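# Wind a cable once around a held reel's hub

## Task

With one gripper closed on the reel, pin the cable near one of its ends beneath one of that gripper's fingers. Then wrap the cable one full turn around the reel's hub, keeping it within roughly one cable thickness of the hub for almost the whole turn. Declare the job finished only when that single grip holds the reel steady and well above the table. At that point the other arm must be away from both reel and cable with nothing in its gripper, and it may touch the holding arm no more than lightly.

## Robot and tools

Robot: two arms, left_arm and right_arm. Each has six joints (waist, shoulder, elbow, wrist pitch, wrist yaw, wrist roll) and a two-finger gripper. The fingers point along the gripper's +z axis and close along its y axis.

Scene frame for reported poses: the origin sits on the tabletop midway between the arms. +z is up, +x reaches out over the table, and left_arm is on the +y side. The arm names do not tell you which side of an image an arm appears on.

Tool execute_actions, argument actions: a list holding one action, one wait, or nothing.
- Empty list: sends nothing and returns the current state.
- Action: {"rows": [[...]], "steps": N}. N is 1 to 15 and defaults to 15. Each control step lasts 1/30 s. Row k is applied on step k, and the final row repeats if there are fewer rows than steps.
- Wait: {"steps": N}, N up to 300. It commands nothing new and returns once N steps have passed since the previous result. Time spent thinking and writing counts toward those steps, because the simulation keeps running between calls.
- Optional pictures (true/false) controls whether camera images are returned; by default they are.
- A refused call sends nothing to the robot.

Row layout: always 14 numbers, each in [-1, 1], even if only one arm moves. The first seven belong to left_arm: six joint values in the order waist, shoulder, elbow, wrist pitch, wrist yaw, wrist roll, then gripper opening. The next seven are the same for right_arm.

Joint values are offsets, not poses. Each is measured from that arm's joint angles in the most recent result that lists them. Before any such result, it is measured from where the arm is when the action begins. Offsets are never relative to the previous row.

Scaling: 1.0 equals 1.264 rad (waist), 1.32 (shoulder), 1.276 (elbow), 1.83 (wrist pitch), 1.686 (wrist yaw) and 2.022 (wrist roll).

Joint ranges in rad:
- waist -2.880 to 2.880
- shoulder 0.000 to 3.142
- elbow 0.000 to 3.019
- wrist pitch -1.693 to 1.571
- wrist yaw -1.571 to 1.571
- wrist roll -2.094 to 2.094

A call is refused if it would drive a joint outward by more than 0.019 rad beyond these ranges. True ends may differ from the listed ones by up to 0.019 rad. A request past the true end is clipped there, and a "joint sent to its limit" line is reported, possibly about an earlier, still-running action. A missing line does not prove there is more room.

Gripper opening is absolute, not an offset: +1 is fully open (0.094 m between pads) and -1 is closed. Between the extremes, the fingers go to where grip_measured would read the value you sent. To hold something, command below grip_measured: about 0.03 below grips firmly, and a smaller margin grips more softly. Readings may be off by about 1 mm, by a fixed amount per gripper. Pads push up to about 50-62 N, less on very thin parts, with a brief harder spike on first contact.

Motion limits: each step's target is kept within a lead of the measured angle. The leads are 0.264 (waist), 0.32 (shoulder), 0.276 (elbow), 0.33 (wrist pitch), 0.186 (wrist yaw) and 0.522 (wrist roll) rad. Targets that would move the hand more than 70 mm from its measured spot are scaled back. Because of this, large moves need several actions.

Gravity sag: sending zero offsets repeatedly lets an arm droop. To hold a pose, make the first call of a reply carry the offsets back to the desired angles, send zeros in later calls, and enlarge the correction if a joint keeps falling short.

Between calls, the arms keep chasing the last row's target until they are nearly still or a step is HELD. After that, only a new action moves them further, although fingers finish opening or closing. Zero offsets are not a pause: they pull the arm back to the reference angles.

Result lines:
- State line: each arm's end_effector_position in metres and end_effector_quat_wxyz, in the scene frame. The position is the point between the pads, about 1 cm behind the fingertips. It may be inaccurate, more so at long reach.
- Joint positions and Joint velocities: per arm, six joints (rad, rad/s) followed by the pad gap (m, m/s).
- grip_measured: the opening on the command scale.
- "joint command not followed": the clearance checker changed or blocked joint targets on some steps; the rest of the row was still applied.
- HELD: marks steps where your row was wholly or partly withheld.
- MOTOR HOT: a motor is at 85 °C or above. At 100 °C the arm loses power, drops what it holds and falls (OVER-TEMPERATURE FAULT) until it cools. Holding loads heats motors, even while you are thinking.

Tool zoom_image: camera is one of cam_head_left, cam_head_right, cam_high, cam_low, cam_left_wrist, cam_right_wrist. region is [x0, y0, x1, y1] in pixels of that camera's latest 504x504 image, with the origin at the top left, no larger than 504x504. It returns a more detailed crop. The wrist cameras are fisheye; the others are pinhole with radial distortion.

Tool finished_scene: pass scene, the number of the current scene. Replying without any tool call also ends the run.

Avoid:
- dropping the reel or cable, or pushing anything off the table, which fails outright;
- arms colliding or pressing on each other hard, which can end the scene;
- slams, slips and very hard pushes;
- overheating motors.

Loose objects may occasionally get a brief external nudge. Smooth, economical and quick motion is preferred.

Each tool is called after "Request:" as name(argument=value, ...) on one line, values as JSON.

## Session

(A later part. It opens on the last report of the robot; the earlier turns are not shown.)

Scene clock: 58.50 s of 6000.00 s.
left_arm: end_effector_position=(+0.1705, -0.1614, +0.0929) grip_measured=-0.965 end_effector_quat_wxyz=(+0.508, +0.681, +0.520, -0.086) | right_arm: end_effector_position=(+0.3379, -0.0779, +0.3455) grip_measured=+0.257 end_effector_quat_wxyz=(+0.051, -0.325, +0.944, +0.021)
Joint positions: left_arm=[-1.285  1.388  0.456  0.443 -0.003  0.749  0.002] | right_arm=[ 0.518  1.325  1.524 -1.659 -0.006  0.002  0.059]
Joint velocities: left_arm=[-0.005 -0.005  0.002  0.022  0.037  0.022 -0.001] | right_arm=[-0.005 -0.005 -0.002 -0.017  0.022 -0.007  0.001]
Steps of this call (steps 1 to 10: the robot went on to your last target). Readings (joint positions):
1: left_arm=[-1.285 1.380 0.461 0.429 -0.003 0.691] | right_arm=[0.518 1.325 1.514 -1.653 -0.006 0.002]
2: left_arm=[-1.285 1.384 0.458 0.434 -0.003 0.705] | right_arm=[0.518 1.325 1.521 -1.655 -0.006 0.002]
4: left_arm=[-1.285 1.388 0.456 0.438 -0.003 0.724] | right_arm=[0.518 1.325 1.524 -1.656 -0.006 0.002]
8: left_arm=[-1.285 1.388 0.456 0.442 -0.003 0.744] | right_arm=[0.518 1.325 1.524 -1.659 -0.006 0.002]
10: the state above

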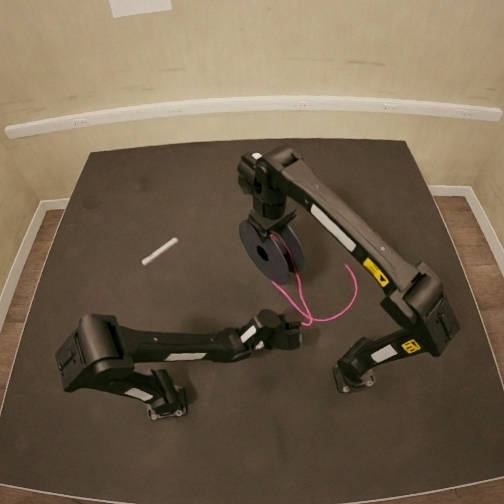

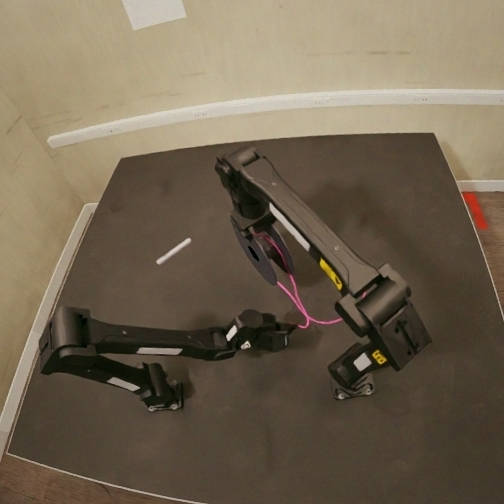

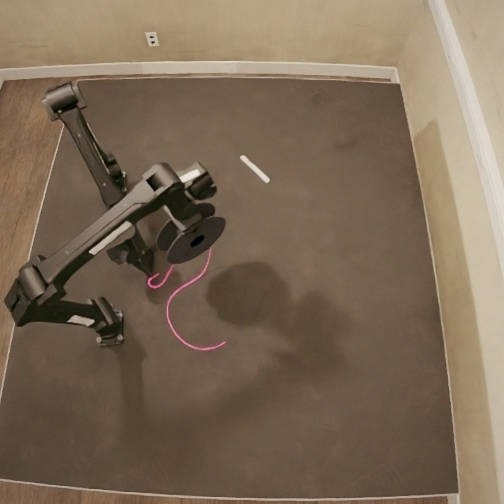

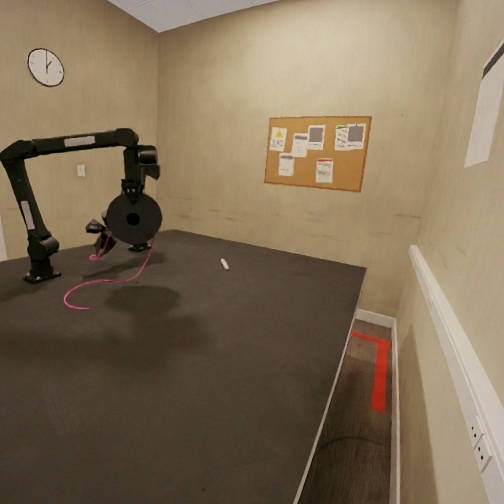

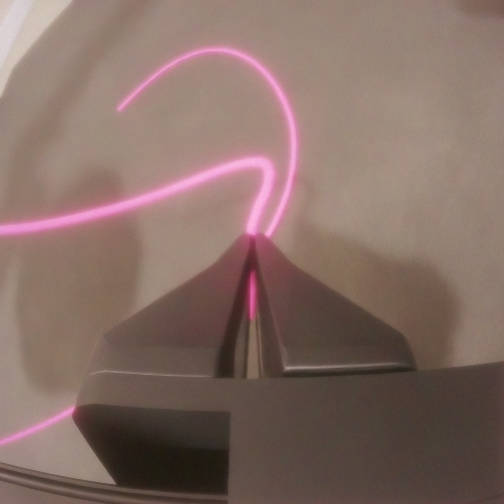

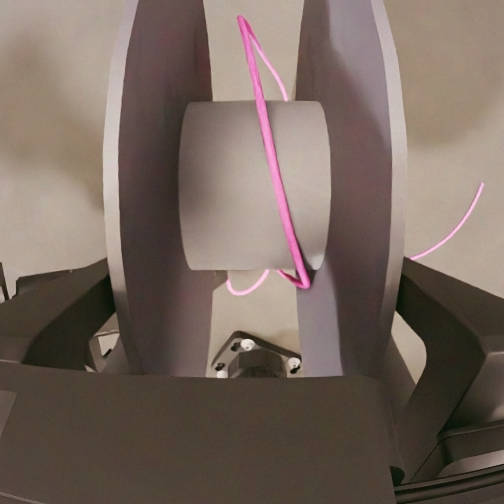

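Request:
execute_actions(actions=[])

Scene clock: 60.73 s of 6000.00 s.
left_arm: end_effector_position=(+0.1705, -0.1614, +0.0929) grip_measured=-0.965 end_effector_quat_wxyz=(+0.508, +0.684, +0.517, -0.084) | right_arm: end_effector_position=(+0.3379, -0.0779, +0.3455) grip_measured=+0.257 end_effector_quat_wxyz=(+0.051, -0.325, +0.944, +0.021)
Joint positions: left_arm=[-1.285  1.388  0.456  0.443 -0.003  0.758  0.002] | right_arm=[ 0.518  1.325  1.524 -1.659 -0.006  0.002  0.059]
Joint velocities: left_arm=[ 0.005 -0.024  0.017  0.002 -0.051 -0.007 -0.001] | right_arm=[ 0.015 -0.005 -0.002 -0.027  0.007 -0.037 -0.   ]
Steps of this call (steps 1 to 30: the robot went on to your last target; steps 31 to 67: nothing new was sent). Readings (joint positions):
1: left_arm=[-1.285 1.388 0.456 0.443 -0.003 0.751] | right_arm=[0.518 1.325 1.524 -1.659 -0.006 0.002]
2: left_arm=[-1.285 1.388 0.456 0.443 -0.003 0.753] | right_arm=[0.518 1.325 1.524 -1.659 -0.006 0.002]
4: left_arm=[-1.285 1.388 0.456 0.443 -0.003 0.755] | right_arm=[0.518 1.325 1.524 -1.659 -0.006 0.002]
8: left_arm=[-1.285 1.388 0.456 0.443 -0.003 0.757] | right_arm=[0.518 1.325 1.524 -1.659 -0.006 0.002]
67: the state above
All arms were judged still, so your last target was given up. Only a new action makes them travel on or press farther. Fingers that are still opening or closing keep moving.

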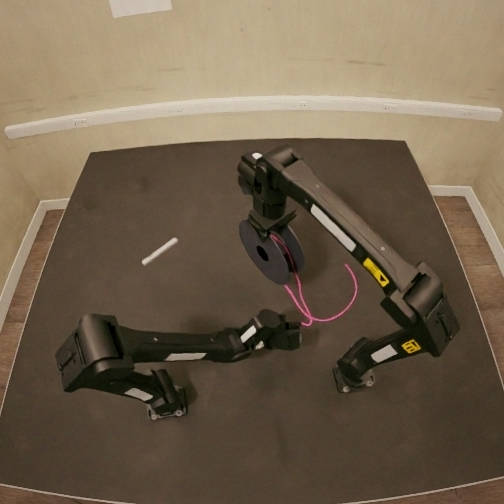

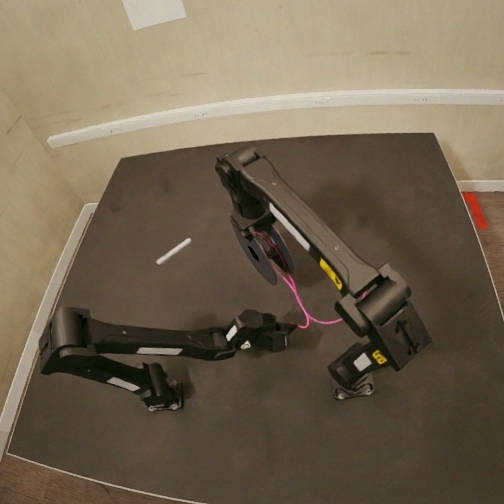

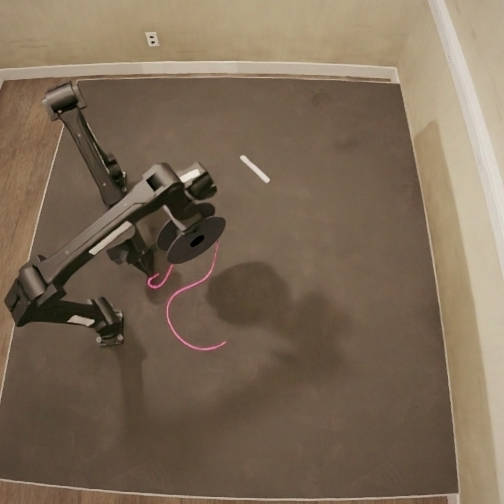

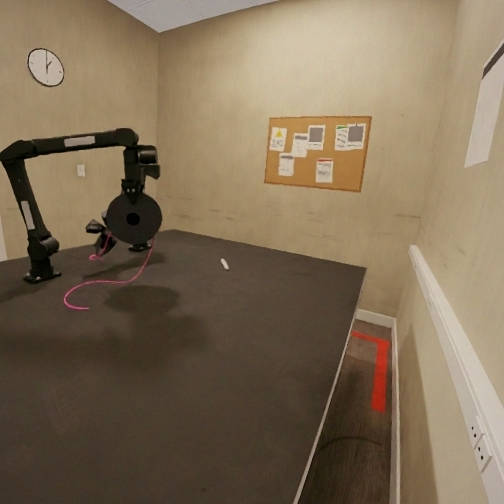

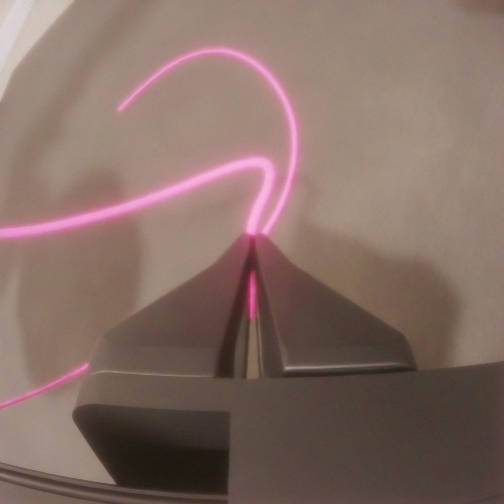

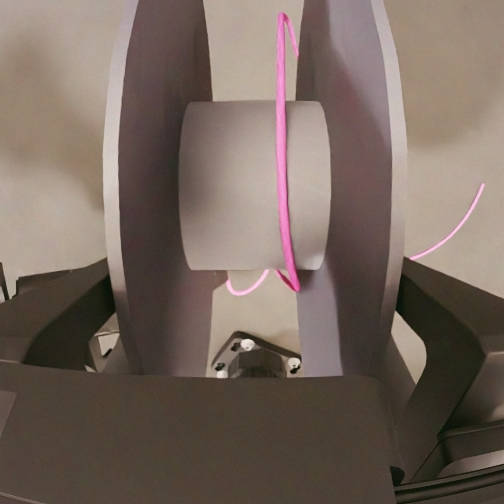

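Request:
execute_actions(actions=[{"rows":[[0.02,0,0.03,0,0,0.015,-0.975,0,0,0.03,0,0,0,0.225],[0.04,0,0.03,0,0,0.03,-0.975,0,0,0.03,0,0,0,0.225],[0.065,0,0.03,0,0,0.045,-0.975,0,0,0.03,0,0,0,0.225],[0.09,0,0.03,0,0,0.06,-0.975,0,0,0.03,0,0,0,0.225],[0.115,0,0.03,0,0,0.075,-0.975,0,0,0.03,0,0,0,0.225],[0.14,0,0.03,0,0,0.09,-0.975,0,0,0.03,0,0,0,0.225],[0.165,0,0.03,0,0,0.105,-0.975,0,0,0.03,0,0,0,0.225],[0.19,0,0.03,0,0,0.12,-0.975,0,0,0.03,0,0,0,0.225],[0.215,0.003,0.033,0,0,0.135,-0.975,0,0,0.03,0,0,0,0.225],[0.24,0.006,0.036,0,0,0.15,-0.975,0,0,0.03,0,0,0,0.225],[0.26,0.009,0.039,0,0,0.165,-0.975,0,0,0.03,0,0,0,0.225],[0.28,0.012,0.042,0,0,0.18,-0.975,0,0,0.03,0,0,0,0.225],[0.30,0.015,0.045,0,0,0.195,-0.975,0,0,0.03,0,0,0,0.225],[0.315,0.015,0.045,0,0,0.21,-0.975,0,0,0.03,0,0,0,0.225],[0.325,0.015,0.045,0,0,0.22,-0.975,0,0,0.03,0,0,0,0.225]],"steps":15}], pictures=false)

Request:
execute_actions(actions=[{"steps":10}])

Scene clock: 66.17 s of 6000.00 s.
left_arm: end_effector_position=(+0.3145, -0.0540, +0.0986) grip_measured=-0.965 end_effector_quat_wxyz=(+0.511, +0.664, +0.537, +0.099) | right_arm: end_effector_position=(+0.3379, -0.0779, +0.3455) grip_measured=+0.257 end_effector_quat_wxyz=(+0.051, -0.325, +0.944, +0.021)
Joint positions: left_arm=[-0.899  1.39   0.471  0.443 -0.003  1.081  0.002] | right_arm=[ 0.518  1.325  1.524 -1.659 -0.006  0.002  0.059]
Joint velocities: left_arm=[ 0.571  0.024  0.085  0.002  0.022  0.74  -0.001] | right_arm=[-0.005 -0.005 -0.007 -0.012  0.037  0.007 -0.   ]
Steps of this call (steps 1 to 148: nothing new was sent; steps 149 to 163: all 15 steps of this action). Readings (joint positions):
149: left_arm=[-1.284 1.388 0.456 0.443 -0.003 0.762] | right_arm=[0.518 1.325 1.524 -1.659 -0.006 0.002]
150: left_arm=[-1.280 1.388 0.456 0.443 -0.003 0.771] | right_arm=[0.518 1.325 1.524 -1.659 -0.006 0.002]
152: left_arm=[-1.251 1.388 0.456 0.443 -0.003 0.801] | right_arm=[0.518 1.325 1.524 -1.659 -0.006 0.002]
156: left_arm=[-1.119 1.388 0.456 0.443 -0.003 0.889] | right_arm=[0.518 1.325 1.524 -1.659 -0.006 0.002]
163: the state above

Scene clock: 66.50 s of 6000.00 s.
left_arm: end_effector_position=(+0.3255, -0.0430, +0.0996) grip_measured=-0.965 end_effector_quat_wxyz=(+0.504, +0.682, +0.513, +0.133) | right_arm: end_effector_position=(+0.3379, -0.0779, +0.3455) grip_measured=+0.257 end_effector_quat_wxyz=(+0.051, -0.325, +0.944, +0.021)
Joint positions: left_arm=[-0.866  1.392  0.475  0.443 -0.003  1.183  0.002] | right_arm=[ 0.518  1.325  1.524 -1.659 -0.006  0.002  0.059]
Joint velocities: left_arm=[ 0.005 -0.005 -0.007 -0.007 -0.022  0.037  0.   ] | right_arm=[ 0.005 -0.015 -0.022  0.007  0.051 -0.007  0.001]
Steps of this call (steps 1 to 10: the robot went on to your last target). Readings (joint positions):
1: left_arm=[-0.882 1.391 0.473 0.443 -0.003 1.104] | right_arm=[0.518 1.325 1.524 -1.659 -0.006 0.002]
2: left_arm=[-0.871 1.391 0.475 0.443 -0.003 1.122] | right_arm=[0.518 1.325 1.524 -1.659 -0.006 0.002]
4: left_arm=[-0.866 1.391 0.475 0.443 -0.003 1.148] | right_arm=[0.518 1.325 1.524 -1.659 -0.006 0.002]
8: left_arm=[-0.866 1.392 0.475 0.443 -0.003 1.176] | right_arm=[0.518 1.325 1.524 -1.659 -0.006 0.002]
10: the state above

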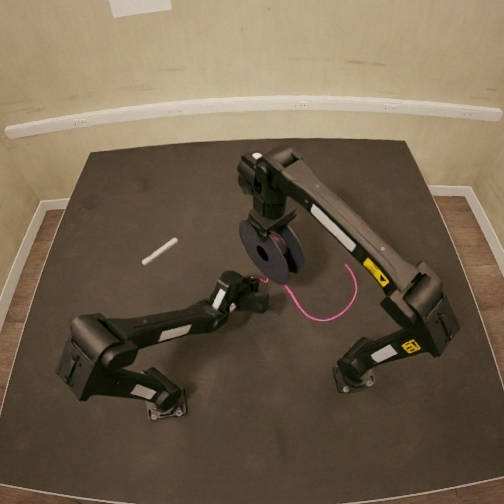

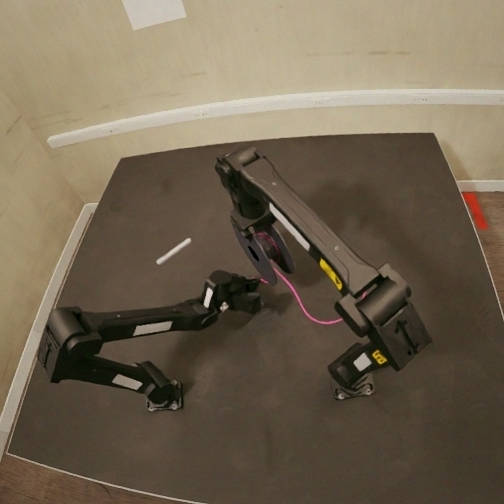

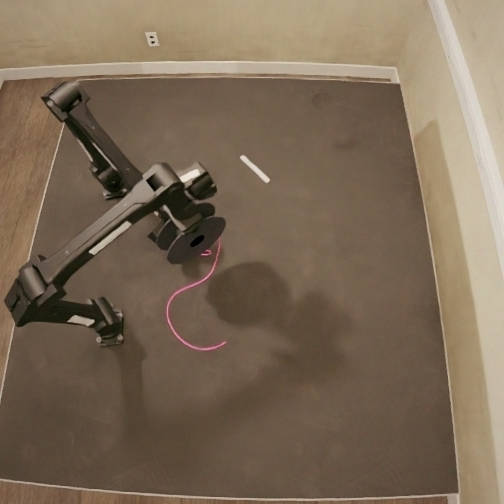

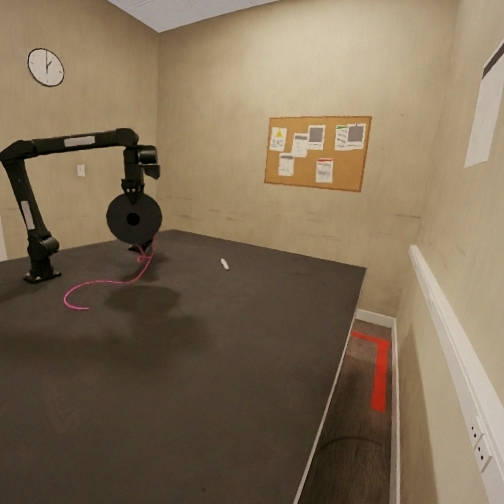

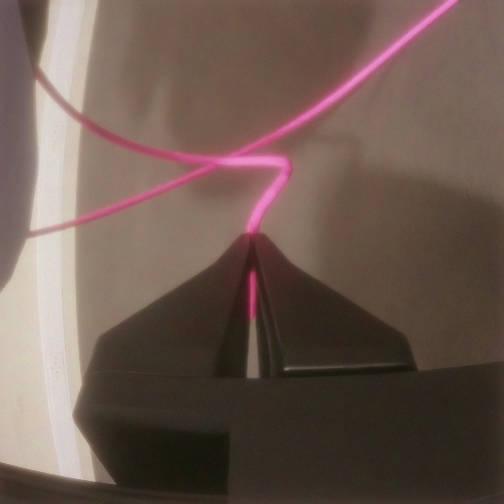

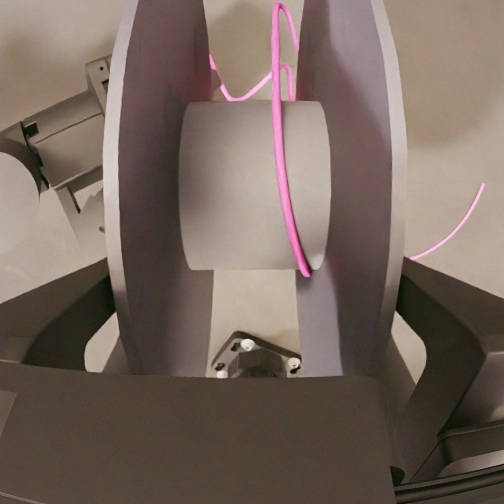

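Request:
execute_actions(actions=[{"rows":[[0.012,0.005,0.035,0,0,0.012,-0.975,0,0,0.03,0,0,0,0.225],[0.026,0.01,0.04,0.002,0,0.024,-0.975,0,0,0.03,0,0,0,0.225],[0.04,0.016,0.045,0.004,0,0.036,-0.975,0,0,0.03,0,0,0,0.225],[0.055,0.022,0.05,0.006,0,0.048,-0.975,0,0,0.03,0,0,0,0.225],[0.07,0.028,0.055,0.008,0,0.06,-0.975,0,0,0.03,0,0,0,0.225],[0.085,0.034,0.06,0.01,0,0.072,-0.975,0,0,0.03,0,0,0,0.225],[0.10,0.04,0.065,0.012,0,0.084,-0.975,0,0,0.03,0,0,0,0.225],[0.115,0.046,0.07,0.014,0,0.096,-0.975,0,0,0.03,0,0,0,0.225],[0.13,0.052,0.075,0.016,0,0.108,-0.975,0,0,0.03,0,0,0,0.225],[0.145,0.058,0.08,0.018,0,0.12,-0.975,0,0,0.03,0,0,0,0.225],[0.16,0.064,0.085,0.02,0,0.132,-0.975,0,0,0.03,0,0,0,0.225],[0.175,0.07,0.09,0.022,0,0.144,-0.975,0,0,0.03,0,0,0,0.225],[0.19,0.076,0.095,0.022,0,0.156,-0.975,0,0,0.03,0,0,0,0.225],[0.20,0.082,0.10,0.022,0,0.168,-0.975,0,0,0.03,0,0,0,0.225],[0.21,0.085,0.103,0.022,0,0.18,-0.975,0,0,0.03,0,0,0,0.225]],"steps":15}], pictures=false)

Request:
execute_actions(actions=[{"steps":10}])

Scene clock: 68.47 s of 6000.00 s.
left_arm: end_effector_position=(+0.4158, +0.0378, +0.1024) grip_measured=-0.965 end_effector_quat_wxyz=(+0.464, +0.683, +0.503, +0.257) | right_arm: end_effector_position=(+0.3379, -0.0779, +0.3455) grip_measured=+0.257 end_effector_quat_wxyz=(+0.051, -0.325, +0.944, +0.021)
Joint positions: left_arm=[-0.628  1.478  0.559  0.466 -0.003  1.441  0.002] | right_arm=[ 0.518  1.325  1.524 -1.659 -0.006  0.002  0.059]
Joint velocities: left_arm=[ 0.464  0.19   0.144  0.012 -0.037  0.593  0.001] | right_arm=[ 0.005 -0.005 -0.012 -0.022 -0.066 -0.022 -0.   ]
Steps of this call (steps 1 to 30: the robot went on to your last target; steps 31 to 44: nothing new was sent; steps 45 to 59: all 15 steps of this action). Readings (joint positions):
45: left_arm=[-0.866 1.392 0.475 0.443 -0.003 1.195] | right_arm=[0.518 1.325 1.524 -1.659 -0.006 0.002]
46: left_arm=[-0.864 1.392 0.475 0.443 -0.003 1.200] | right_arm=[0.518 1.325 1.524 -1.659 -0.006 0.002]
48: left_arm=[-0.849 1.394 0.481 0.443 -0.003 1.220] | right_arm=[0.518 1.325 1.524 -1.659 -0.006 0.002]
52: left_arm=[-0.772 1.419 0.509 0.447 -0.003 1.288] | right_arm=[0.518 1.325 1.524 -1.659 -0.006 0.002]
59: the state above

Scene clock: 68.80 s of 6000.00 s.
left_arm: end_effector_position=(+0.4256, +0.0517, +0.0997) grip_measured=-0.965 end_effector_quat_wxyz=(+0.446, +0.697, +0.485, +0.283) | right_arm: end_effector_position=(+0.3379, -0.0779, +0.3455) grip_measured=+0.257 end_effector_quat_wxyz=(+0.051, -0.325, +0.944, +0.021)
Joint positions: left_arm=[-0.596  1.492  0.568  0.467 -0.003  1.527  0.002] | right_arm=[ 0.518  1.325  1.524 -1.659 -0.006  0.002  0.059]
Joint velocities: left_arm=[ 0.005 -0.005  0.002  0.012  0.037  0.037  0.001] | right_arm=[0.005 0.005 0.002 0.017 0.037 0.081 0.001]
Steps of this call (steps 1 to 10: the robot went on to your last target). Readings (joint positions):
1: left_arm=[-0.614 1.484 0.563 0.466 -0.003 1.460] | right_arm=[0.518 1.325 1.524 -1.659 -0.006 0.002]
2: left_arm=[-0.604 1.489 0.566 0.467 -0.003 1.476] | right_arm=[0.518 1.325 1.524 -1.659 -0.006 0.002]
4: left_arm=[-0.596 1.492 0.568 0.467 -0.003 1.498] | right_arm=[0.518 1.325 1.524 -1.659 -0.006 0.002]
8: left_arm=[-0.596 1.492 0.568 0.467 -0.003 1.522] | right_arm=[0.518 1.325 1.524 -1.659 -0.006 0.002]
10: the state above

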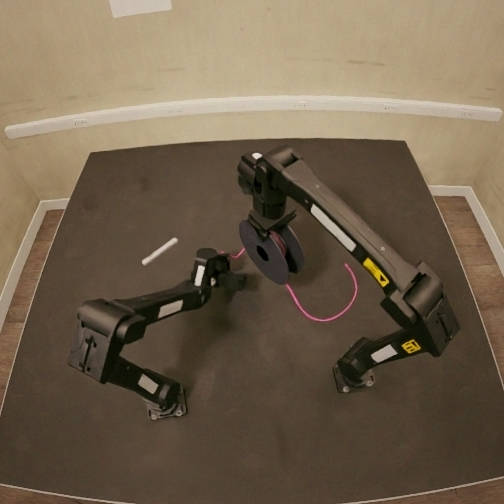

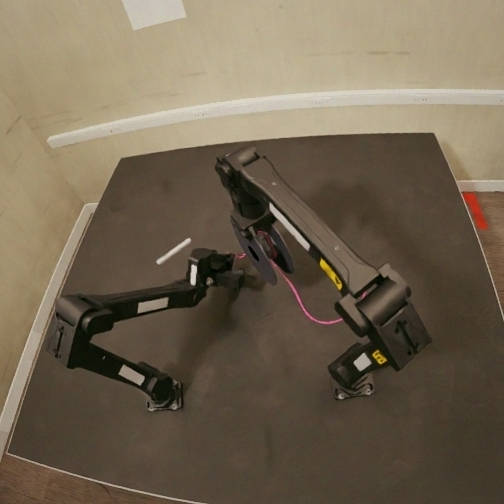

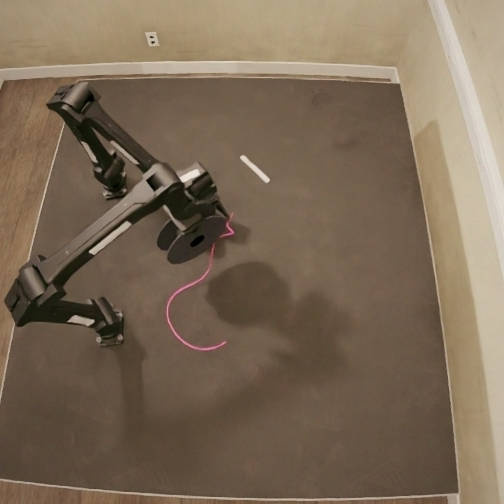

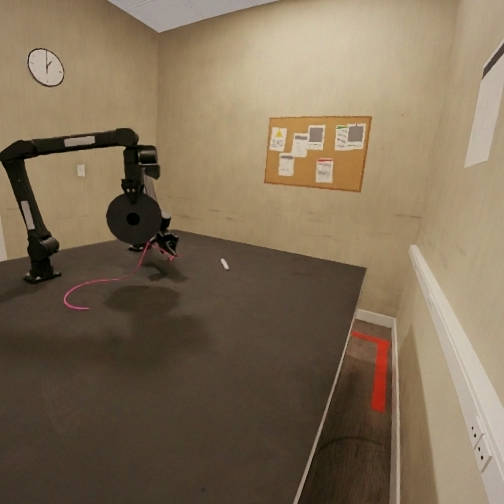

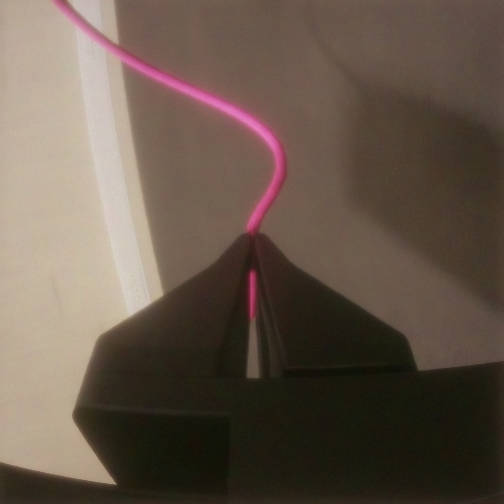

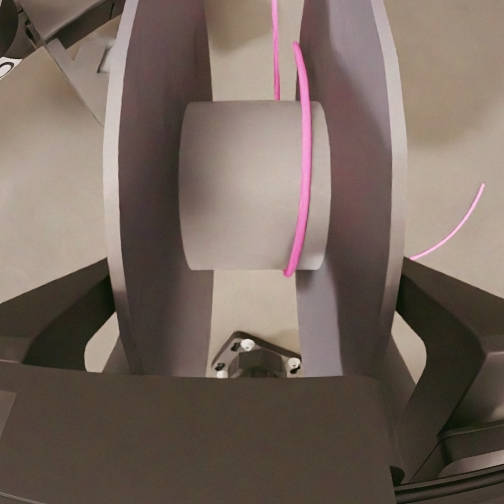

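Request:
execute_actions(actions=[{"rows":[[0,-0.006,0.032,-0.004,0,0,-0.975,0,0.003,0.018,0.008,0,0,0.225],[0,-0.013,0.034,-0.009,0,0,-0.975,0,0.006,0.003,0.017,0,0,0.225],[0,-0.021,0.036,-0.015,0,0,-0.975,0,0.01,-0.014,0.027,0,0,0.225],[0,-0.03,0.038,-0.021,0,0,-0.975,0,0.014,-0.032,0.038,0,0,0.225],[0,-0.039,0.04,-0.028,0,0,-0.975,0,0.018,-0.051,0.049,0,0,0.225],[0,-0.048,0.043,-0.035,0,0,-0.975,0,0.022,-0.07,0.06,0,0,0.225],[0,-0.057,0.046,-0.042,0,0,-0.975,0,0.026,-0.09,0.071,0,0,0.225],[0,-0.066,0.048,-0.048,0,0,-0.975,0,0.03,-0.11,0.082,0,0,0.225],[0,-0.075,0.05,-0.054,0,0,-0.975,0,0.034,-0.13,0.093,0,0,0.225],[0,-0.084,0.052,-0.06,0,0,-0.975,0,0.038,-0.15,0.104,0,0,0.225],[0,-0.092,0.054,-0.066,0,0,-0.975,0,0.042,-0.168,0.115,0,0,0.225],[0,-0.1,0.056,-0.072,0,0,-0.975,0,0.046,-0.185,0.126,0,0,0.225],[0,-0.107,0.058,-0.077,0,0,-0.975,0,0.05,-0.2,0.136,0,0,0.225],[0,-0.113,0.06,-0.082,0,0,-0.975,0,0.053,-0.212,0.144,0,0,0.225],[0,-0.117,0.062,-0.085,0,0,-0.975,0,0.055,-0.22,0.15,0,0,0.225]],"steps":15}], pictures=false)

Request:
execute_actions(actions=[{"steps":10}])

Scene clock: 73.67 s of 6000.00 s.
left_arm: end_effector_position=(+0.4246, +0.0521, +0.1538) grip_measured=-0.965 end_effector_quat_wxyz=(+0.459, +0.690, +0.476, +0.295) | right_arm: end_effector_position=(+0.3438, -0.0733, +0.2216) grip_measured=+0.257 end_effector_quat_wxyz=(+0.009, -0.325, +0.946, +0.007)
Joint positions: left_arm=[-0.596  1.352  0.598  0.338 -0.003  1.536  0.002] | right_arm=[ 0.518  1.39   1.264 -1.423 -0.006  0.002  0.059]
Joint velocities: left_arm=[-0.015 -0.308  0.061 -0.222 -0.051 -0.051  0.001] | right_arm=[-0.005  0.317 -0.54   0.432 -0.037  0.007 -0.001]
Steps of this call (steps 1 to 30: the robot went on to your last target; steps 31 to 131: nothing new was sent; steps 132 to 146: all 15 steps of this action). Readings (joint positions):
132: left_arm=[-0.596 1.492 0.568 0.467 -0.003 1.537] | right_arm=[0.518 1.325 1.524 -1.659 -0.006 0.002]
133: left_arm=[-0.596 1.491 0.568 0.466 -0.003 1.537] | right_arm=[0.518 1.325 1.524 -1.656 -0.006 0.002]
135: left_arm=[-0.596 1.485 0.568 0.454 -0.003 1.537] | right_arm=[0.518 1.325 1.516 -1.634 -0.006 0.002]
139: left_arm=[-0.596 1.447 0.572 0.408 -0.003 1.537] | right_arm=[0.518 1.328 1.442 -1.554 -0.006 0.002]
146: the state above

Scene clock: 74.00 s of 6000.00 s.
left_arm: end_effector_position=(+0.4251, +0.0519, +0.1640) grip_measured=-0.965 end_effector_quat_wxyz=(+0.464, +0.687, +0.474, +0.297) | right_arm: end_effector_position=(+0.3428, -0.0741, +0.1987) grip_measured=+0.257 end_effector_quat_wxyz=(-0.005, -0.325, +0.946, +0.002)
Joint positions: left_arm=[-0.596  1.332  0.606  0.322 -0.003  1.535  0.002] | right_arm=[ 0.518  1.415  1.229 -1.393 -0.006  0.002  0.059]
Joint velocities: left_arm=[-0.005 -0.015 -0.007  0.007 -0.066 -0.007 -0.   ] | right_arm=[-0.015 -0.005 -0.002 -0.012  0.037 -0.037 -0.   ]
Steps of this call (steps 1 to 10: the robot went on to your last target). Readings (joint positions):
1: left_arm=[-0.596 1.344 0.601 0.332 -0.003 1.536] | right_arm=[0.518 1.400 1.248 -1.412 -0.006 0.002]
2: left_arm=[-0.596 1.337 0.603 0.329 -0.003 1.536] | right_arm=[0.518 1.409 1.238 -1.405 -0.006 0.002]
4: left_arm=[-0.596 1.332 0.605 0.327 -0.003 1.535] | right_arm=[0.518 1.418 1.229 -1.400 -0.006 0.002]
8: left_arm=[-0.596 1.332 0.606 0.322 -0.003 1.535] | right_arm=[0.518 1.415 1.229 -1.394 -0.006 0.002]
10: the state above

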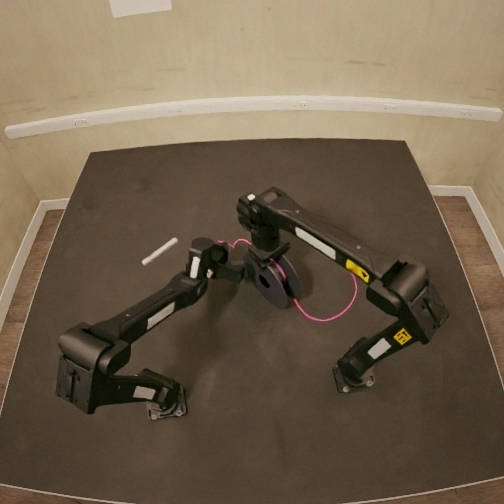

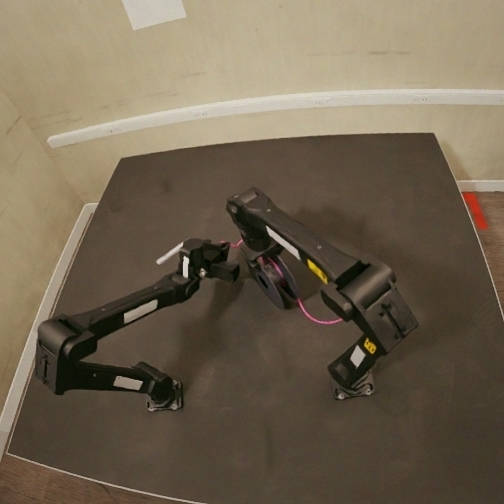

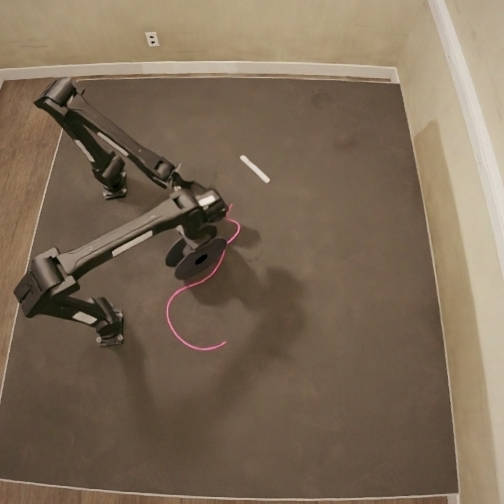

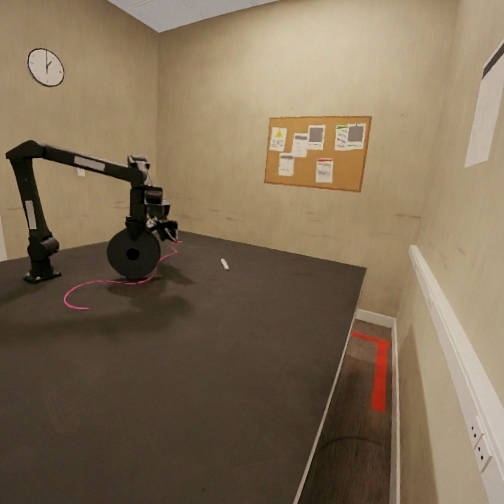

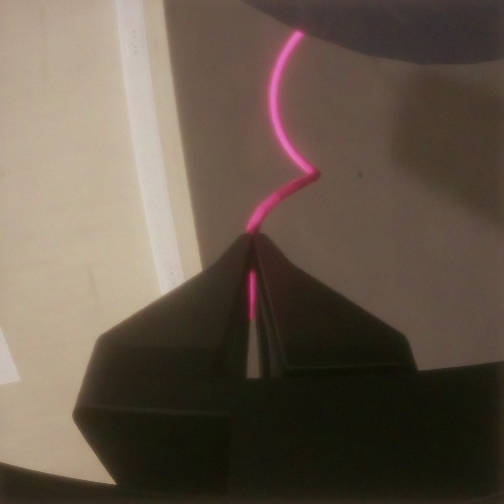

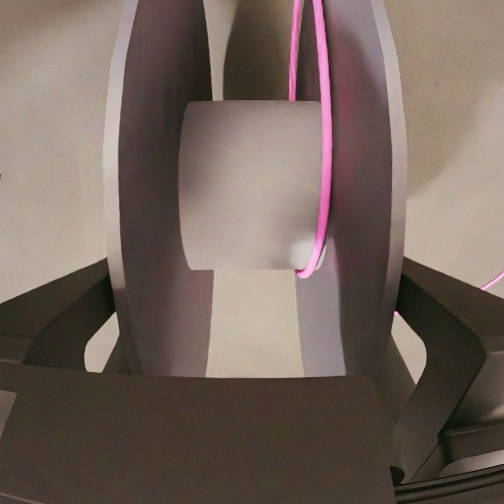

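Request:
execute_actions(actions=[{"rows":[[-0.003,-0.01,0.027,-0.004,0,-0.03,-0.975,0,-0.01,0.008,0.002,0,0,0.225],[-0.006,-0.022,0.024,-0.009,0,-0.07,-0.975,0,-0.01,0.006,0.004,0,0,0.225],[-0.009,-0.035,0.021,-0.014,0,-0.11,-0.975,0,-0.01,0.004,0.006,0,0,0.225],[-0.012,-0.048,0.018,-0.02,0,-0.15,-0.975,0,-0.01,0.002,0.008,0,0,0.225],[-0.016,-0.061,0.015,-0.026,0,-0.19,-0.975,0,-0.01,0,0.01,0,0,0.225],[-0.02,-0.074,0.012,-0.032,0,-0.23,-0.975,0,-0.01,-0.002,0.012,0,0,0.225],[-0.024,-0.087,0.009,-0.038,0,-0.27,-0.975,0,-0.01,-0.004,0.014,0,0,0.225],[-0.028,-0.1,0.006,-0.044,0,-0.31,-0.975,0,-0.01,-0.006,0.016,0,0,0.225],[-0.032,-0.113,0.003,-0.05,0,-0.35,-0.975,0,-0.01,-0.008,0.018,0,0,0.225],[-0.036,-0.126,0,-0.056,0,-0.39,-0.975,0,-0.01,-0.01,0.02,0,0,0.225],[-0.04,-0.139,-0.004,-0.062,0,-0.43,-0.975,0,-0.01,-0.012,0.022,0,0,0.225],[-0.043,-0.151,-0.008,-0.067,0,-0.47,-0.975,0,-0.01,-0.014,0.024,0,0,0.225],[-0.045,-0.162,-0.012,-0.071,0,-0.51,-0.975,0,-0.01,-0.016,0.024,0,0,0.225],[-0.047,-0.171,-0.016,-0.074,0,-0.55,-0.975,0,-0.01,-0.016,0.024,0,0,0.225],[-0.047,-0.177,-0.02,-0.076,0,-0.6,-0.975,0,-0.01,-0.016,0.024,0,0,0.225]],"steps":15}], pictures=false)

Request:
execute_actions(actions=[{"steps":15}])

Scene clock: 77.17 s of 6000.00 s.
left_arm: end_effector_position=(+0.3907, +0.0398, +0.2405) grip_measured=-0.965 end_effector_quat_wxyz=(+0.589, +0.428, +0.683, +0.066) | right_arm: end_effector_position=(+0.3457, -0.0718, +0.1933) grip_measured=+0.257 end_effector_quat_wxyz=(+0.004, -0.325, +0.946, +0.005)
Joint positions: left_arm=[-0.646  1.113  0.603  0.207 -0.003  0.671  0.002] | right_arm=[ 0.518  1.415  1.214 -1.36  -0.006  0.002  0.059]
Joint velocities: left_arm=[-0.093 -0.435 -0.085 -0.154  0.066 -2.293 -0.   ] | right_arm=[ 0.015 -0.005 -0.061 -0.002  0.007 -0.081 -0.002]
Steps of this call (steps 1 to 30: the robot went on to your last target; steps 31 to 80: nothing new was sent; steps 81 to 95: all 15 steps of this action). Readings (joint positions):
81: left_arm=[-0.596 1.332 0.606 0.322 -0.003 1.527] | right_arm=[0.518 1.415 1.229 -1.393 -0.006 0.002]
82: left_arm=[-0.596 1.331 0.606 0.320 -0.003 1.505] | right_arm=[0.518 1.415 1.229 -1.393 -0.006 0.002]
84: left_arm=[-0.596 1.319 0.606 0.308 -0.003 1.428] | right_arm=[0.518 1.415 1.229 -1.392 -0.006 0.002]
88: left_arm=[-0.608 1.255 0.606 0.269 -0.003 1.193] | right_arm=[0.518 1.415 1.229 -1.380 -0.006 0.002]
95: the state above

Scene clock: 77.67 s of 6000.00 s.
left_arm: end_effector_position=(+0.3837, +0.0418, +0.2426) grip_measured=-0.965 end_effector_quat_wxyz=(+0.592, +0.311, +0.743, -0.032) | right_arm: end_effector_position=(+0.3449, -0.0724, +0.1920) grip_measured=+0.257 end_effector_quat_wxyz=(+0.003, -0.325, +0.946, +0.004)
Joint positions: left_arm=[-0.649  1.086  0.591  0.193 -0.003  0.343  0.002] | right_arm=[ 0.518  1.415  1.211 -1.359 -0.006  0.002  0.059]
Joint velocities: left_arm=[-0.005  0.005 -0.002 -0.012 -0.007 -0.11   0.   ] | right_arm=[-0.015  0.005  0.012 -0.002  0.022 -0.081  0.001]
Steps of this call (steps 1 to 15: the robot went on to your last target). Readings (joint positions):
1: left_arm=[-0.648 1.100 0.601 0.203 -0.003 0.602] | right_arm=[0.518 1.415 1.212 -1.360 -0.006 0.002]
2: left_arm=[-0.649 1.091 0.599 0.201 -0.003 0.548] | right_arm=[0.518 1.415 1.211 -1.360 -0.006 0.002]
4: left_arm=[-0.649 1.086 0.597 0.198 -0.003 0.469] | right_arm=[0.518 1.415 1.211 -1.360 -0.006 0.002]
8: left_arm=[-0.649 1.086 0.592 0.193 -0.003 0.387] | right_arm=[0.518 1.415 1.211 -1.359 -0.006 0.002]
15: the state above

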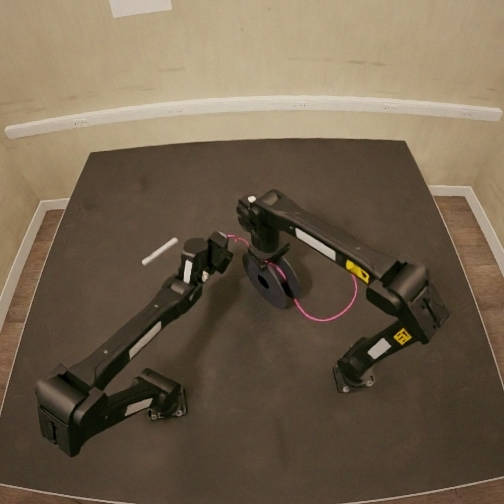

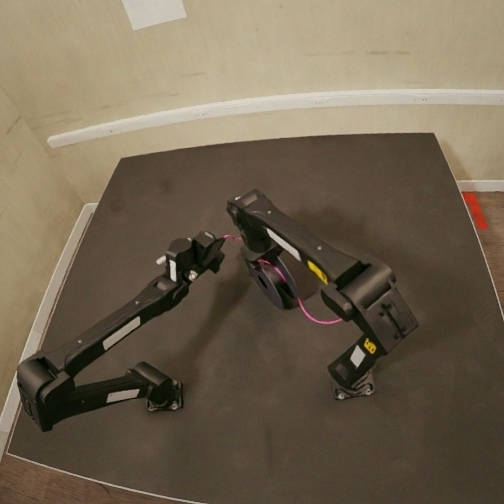

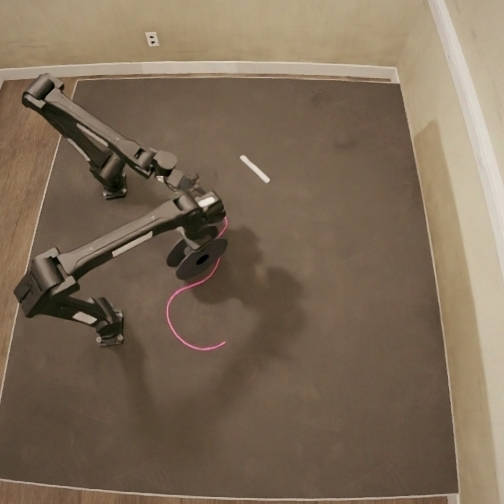

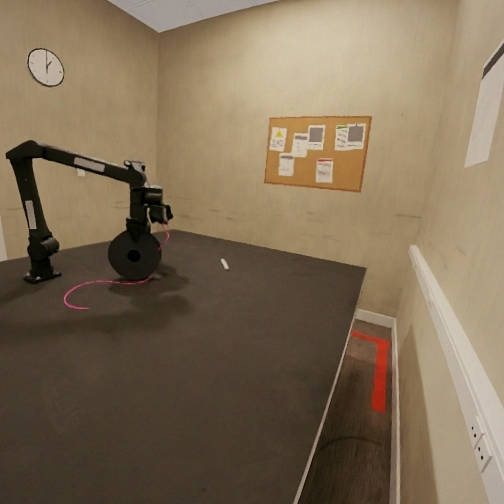

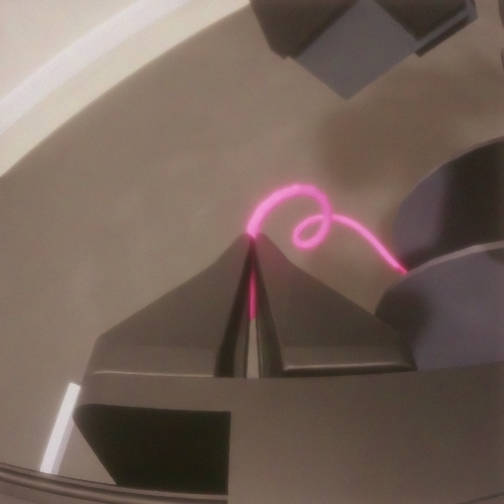

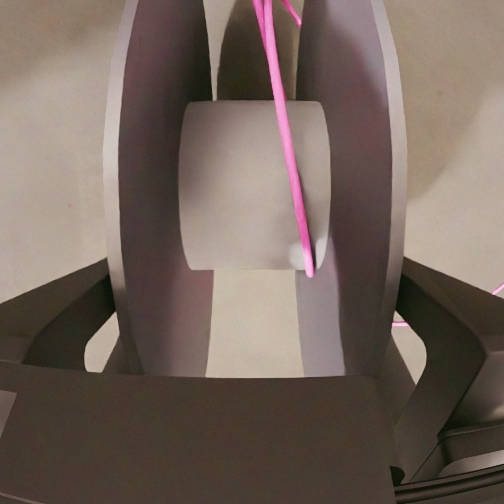

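Request:
zoom_image(camera="cam_right_wrist", region=[190, 0, 350, 130])

Request:
zoom_image(camera="cam_low", region=[90, 170, 210, 300])

Request:
zoom_image(camera="cam_high", region=[150, 170, 270, 300])

Region (190, 0, 350, 130) of cam_right_wrist's 504x504 image, scaled by 3.150, with more detail than that image has; it fills the top 410 rows of this view, and the rest is white.

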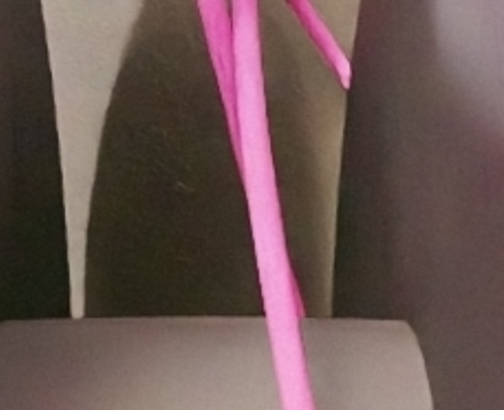

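Region (90, 170, 210, 300) of cam_low's 504x504 image, scaled by 3.877, with more detail than that image has; it fills the left 465 columns of this view, and the rest is white.

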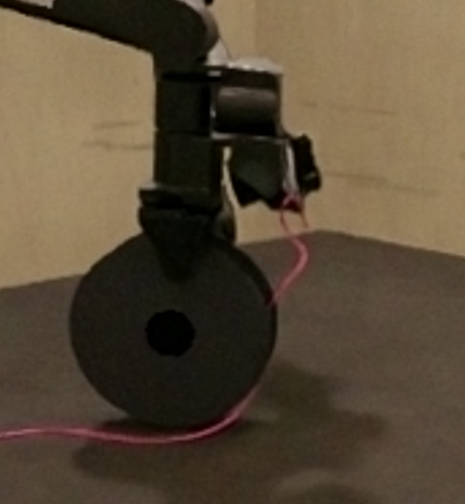

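Region (150, 170, 270, 300) of cam_high's 504x504 image, scaled by 3.877, with more detail than that image has; it fills the left 465 columns of this view, and the rest is white.

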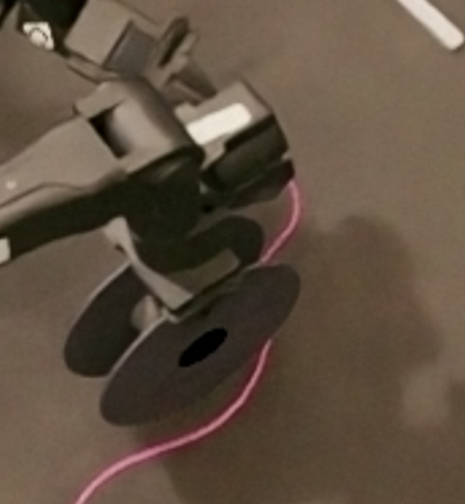

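Request:
execute_actions(actions=[{"rows":[[-0.003,-0.007,-0.012,0.001,0,-0.012,-0.975,0,-0.005,-0.002,0,0,0,0.225],[-0.007,-0.015,-0.024,0.002,0,-0.024,-0.975,0,-0.005,-0.004,0.001,0,0,0.225],[-0.012,-0.023,-0.036,0.003,0,-0.036,-0.975,0,-0.005,-0.005,0.002,0,0,0.225],[-0.018,-0.031,-0.048,0.004,0,-0.048,-0.975,0,-0.005,-0.006,0.003,0,0,0.225],[-0.025,-0.039,-0.06,0.005,0,-0.06,-0.975,0,-0.005,-0.007,0.004,0,0,0.225],[-0.032,-0.047,-0.072,0.006,0,-0.072,-0.975,0,-0.005,-0.008,0.005,0,0,0.225],[-0.04,-0.055,-0.083,0.008,0,-0.084,-0.975,0,-0.005,-0.009,0.006,0,0,0.225],[-0.048,-0.063,-0.094,0.01,0,-0.096,-0.975,0,-0.005,-0.01,0.007,0,0,0.225],[-0.056,-0.071,-0.104,0.012,0,-0.108,-0.975,0,-0.005,-0.011,0.008,0,0,0.225],[-0.064,-0.078,-0.113,0.014,0,-0.12,-0.975,0,-0.005,-0.012,0.009,0,0,0.225],[-0.072,-0.085,-0.121,0.016,0,-0.132,-0.975,0,-0.005,-0.013,0.01,0,0,0.225],[-0.08,-0.09,-0.128,0.018,0,-0.144,-0.975,0,-0.005,-0.014,0.01,0,0,0.225],[-0.088,-0.095,-0.134,0.02,0,-0.156,-0.975,0,-0.005,-0.015,0.01,0,0,0.225],[-0.095,-0.098,-0.138,0.02,0,-0.165,-0.975,0,-0.005,-0.016,0.01,0,0,0.225],[-0.1,-0.1,-0.141,0.02,0,-0.17,-0.975,0,-0.005,-0.016,0.01,0,0,0.225]],"steps":15}], pictures=false)

Request:
execute_actions(actions=[{"steps":10}])

Scene clock: 81.50 s of 6000.00 s.
left_arm: end_effector_position=(+0.3139, +0.0260, +0.2042) grip_measured=-0.965 end_effector_quat_wxyz=(+0.564, +0.258, +0.772, -0.134) | right_arm: end_effector_position=(+0.3426, -0.0742, +0.1863) grip_measured=+0.257 end_effector_quat_wxyz=(-0.001, -0.325, +0.946, +0.003)
Joint positions: left_arm=[-0.755  0.967  0.428  0.207 -0.003  0.088  0.002] | right_arm=[ 0.518  1.415  1.196 -1.351 -0.006  0.002  0.059]
Joint velocities: left_arm=[-0.269 -0.171 -0.154  0.037 -0.037 -0.505 -0.   ] | right_arm=[-0.015 -0.015 -0.012  0.002  0.066 -0.007 -0.   ]
Steps of this call (steps 1 to 30: the robot went on to your last target; steps 31 to 100: nothing new was sent; steps 101 to 115: all 15 steps of this action). Readings (joint positions):
101: left_arm=[-0.649 1.086 0.591 0.193 -0.003 0.330] | right_arm=[0.518 1.415 1.211 -1.359 -0.006 0.002]
102: left_arm=[-0.649 1.085 0.589 0.193 -0.003 0.325] | right_arm=[0.518 1.415 1.211 -1.359 -0.006 0.002]
104: left_arm=[-0.651 1.075 0.573 0.193 -0.003 0.305] | right_arm=[0.518 1.415 1.211 -1.359 -0.006 0.002]
108: left_arm=[-0.677 1.032 0.507 0.193 -0.003 0.237] | right_arm=[0.518 1.415 1.208 -1.357 -0.006 0.002]
115: the state above

Scene clock: 81.83 s of 6000.00 s.
left_arm: end_effector_position=(+0.3085, +0.0214, +0.2049) grip_measured=-0.965 end_effector_quat_wxyz=(+0.560, +0.236, +0.778, -0.160) | right_arm: end_effector_position=(+0.3424, -0.0744, +0.1858) grip_measured=+0.257 end_effector_quat_wxyz=(-0.001, -0.325, +0.946, +0.003)
Joint positions: left_arm=[-0.771  0.959  0.421  0.211 -0.003  0.016  0.002] | right_arm=[ 0.518  1.415  1.195 -1.35  -0.006  0.002  0.059]
Joint velocities: left_arm=[ 0.005 -0.005 -0.012 -0.002 -0.037 -0.095  0.   ] | right_arm=[-0.005  0.005 -0.002  0.002  0.037  0.007 -0.001]
Steps of this call (steps 1 to 10: the robot went on to your last target). Readings (joint positions):
1: left_arm=[-0.763 0.962 0.424 0.208 -0.003 0.072] | right_arm=[0.518 1.415 1.195 -1.350 -0.006 0.002]
2: left_arm=[-0.768 0.960 0.422 0.209 -0.003 0.059] | right_arm=[0.518 1.415 1.195 -1.350 -0.006 0.002]
4: left_arm=[-0.771 0.959 0.421 0.210 -0.003 0.040] | right_arm=[0.518 1.415 1.195 -1.350 -0.006 0.002]
8: left_arm=[-0.771 0.959 0.421 0.211 -0.003 0.021] | right_arm=[0.518 1.415 1.195 -1.350 -0.006 0.002]
10: the state above

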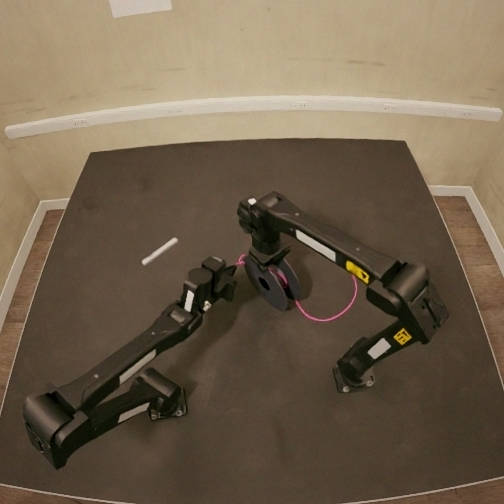

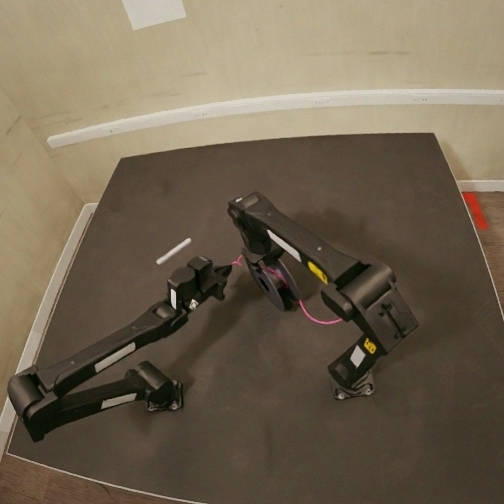

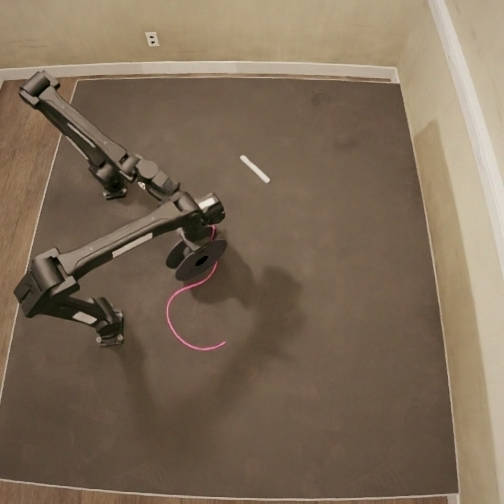

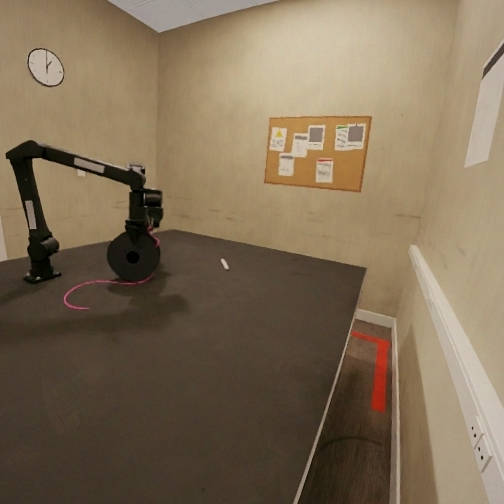

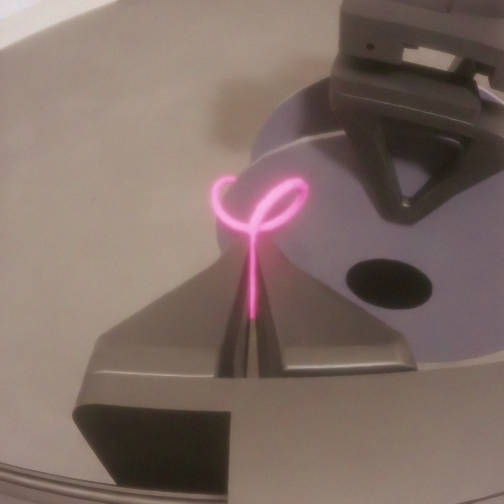

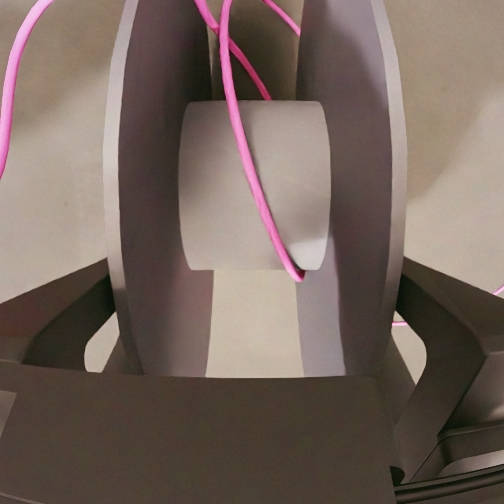

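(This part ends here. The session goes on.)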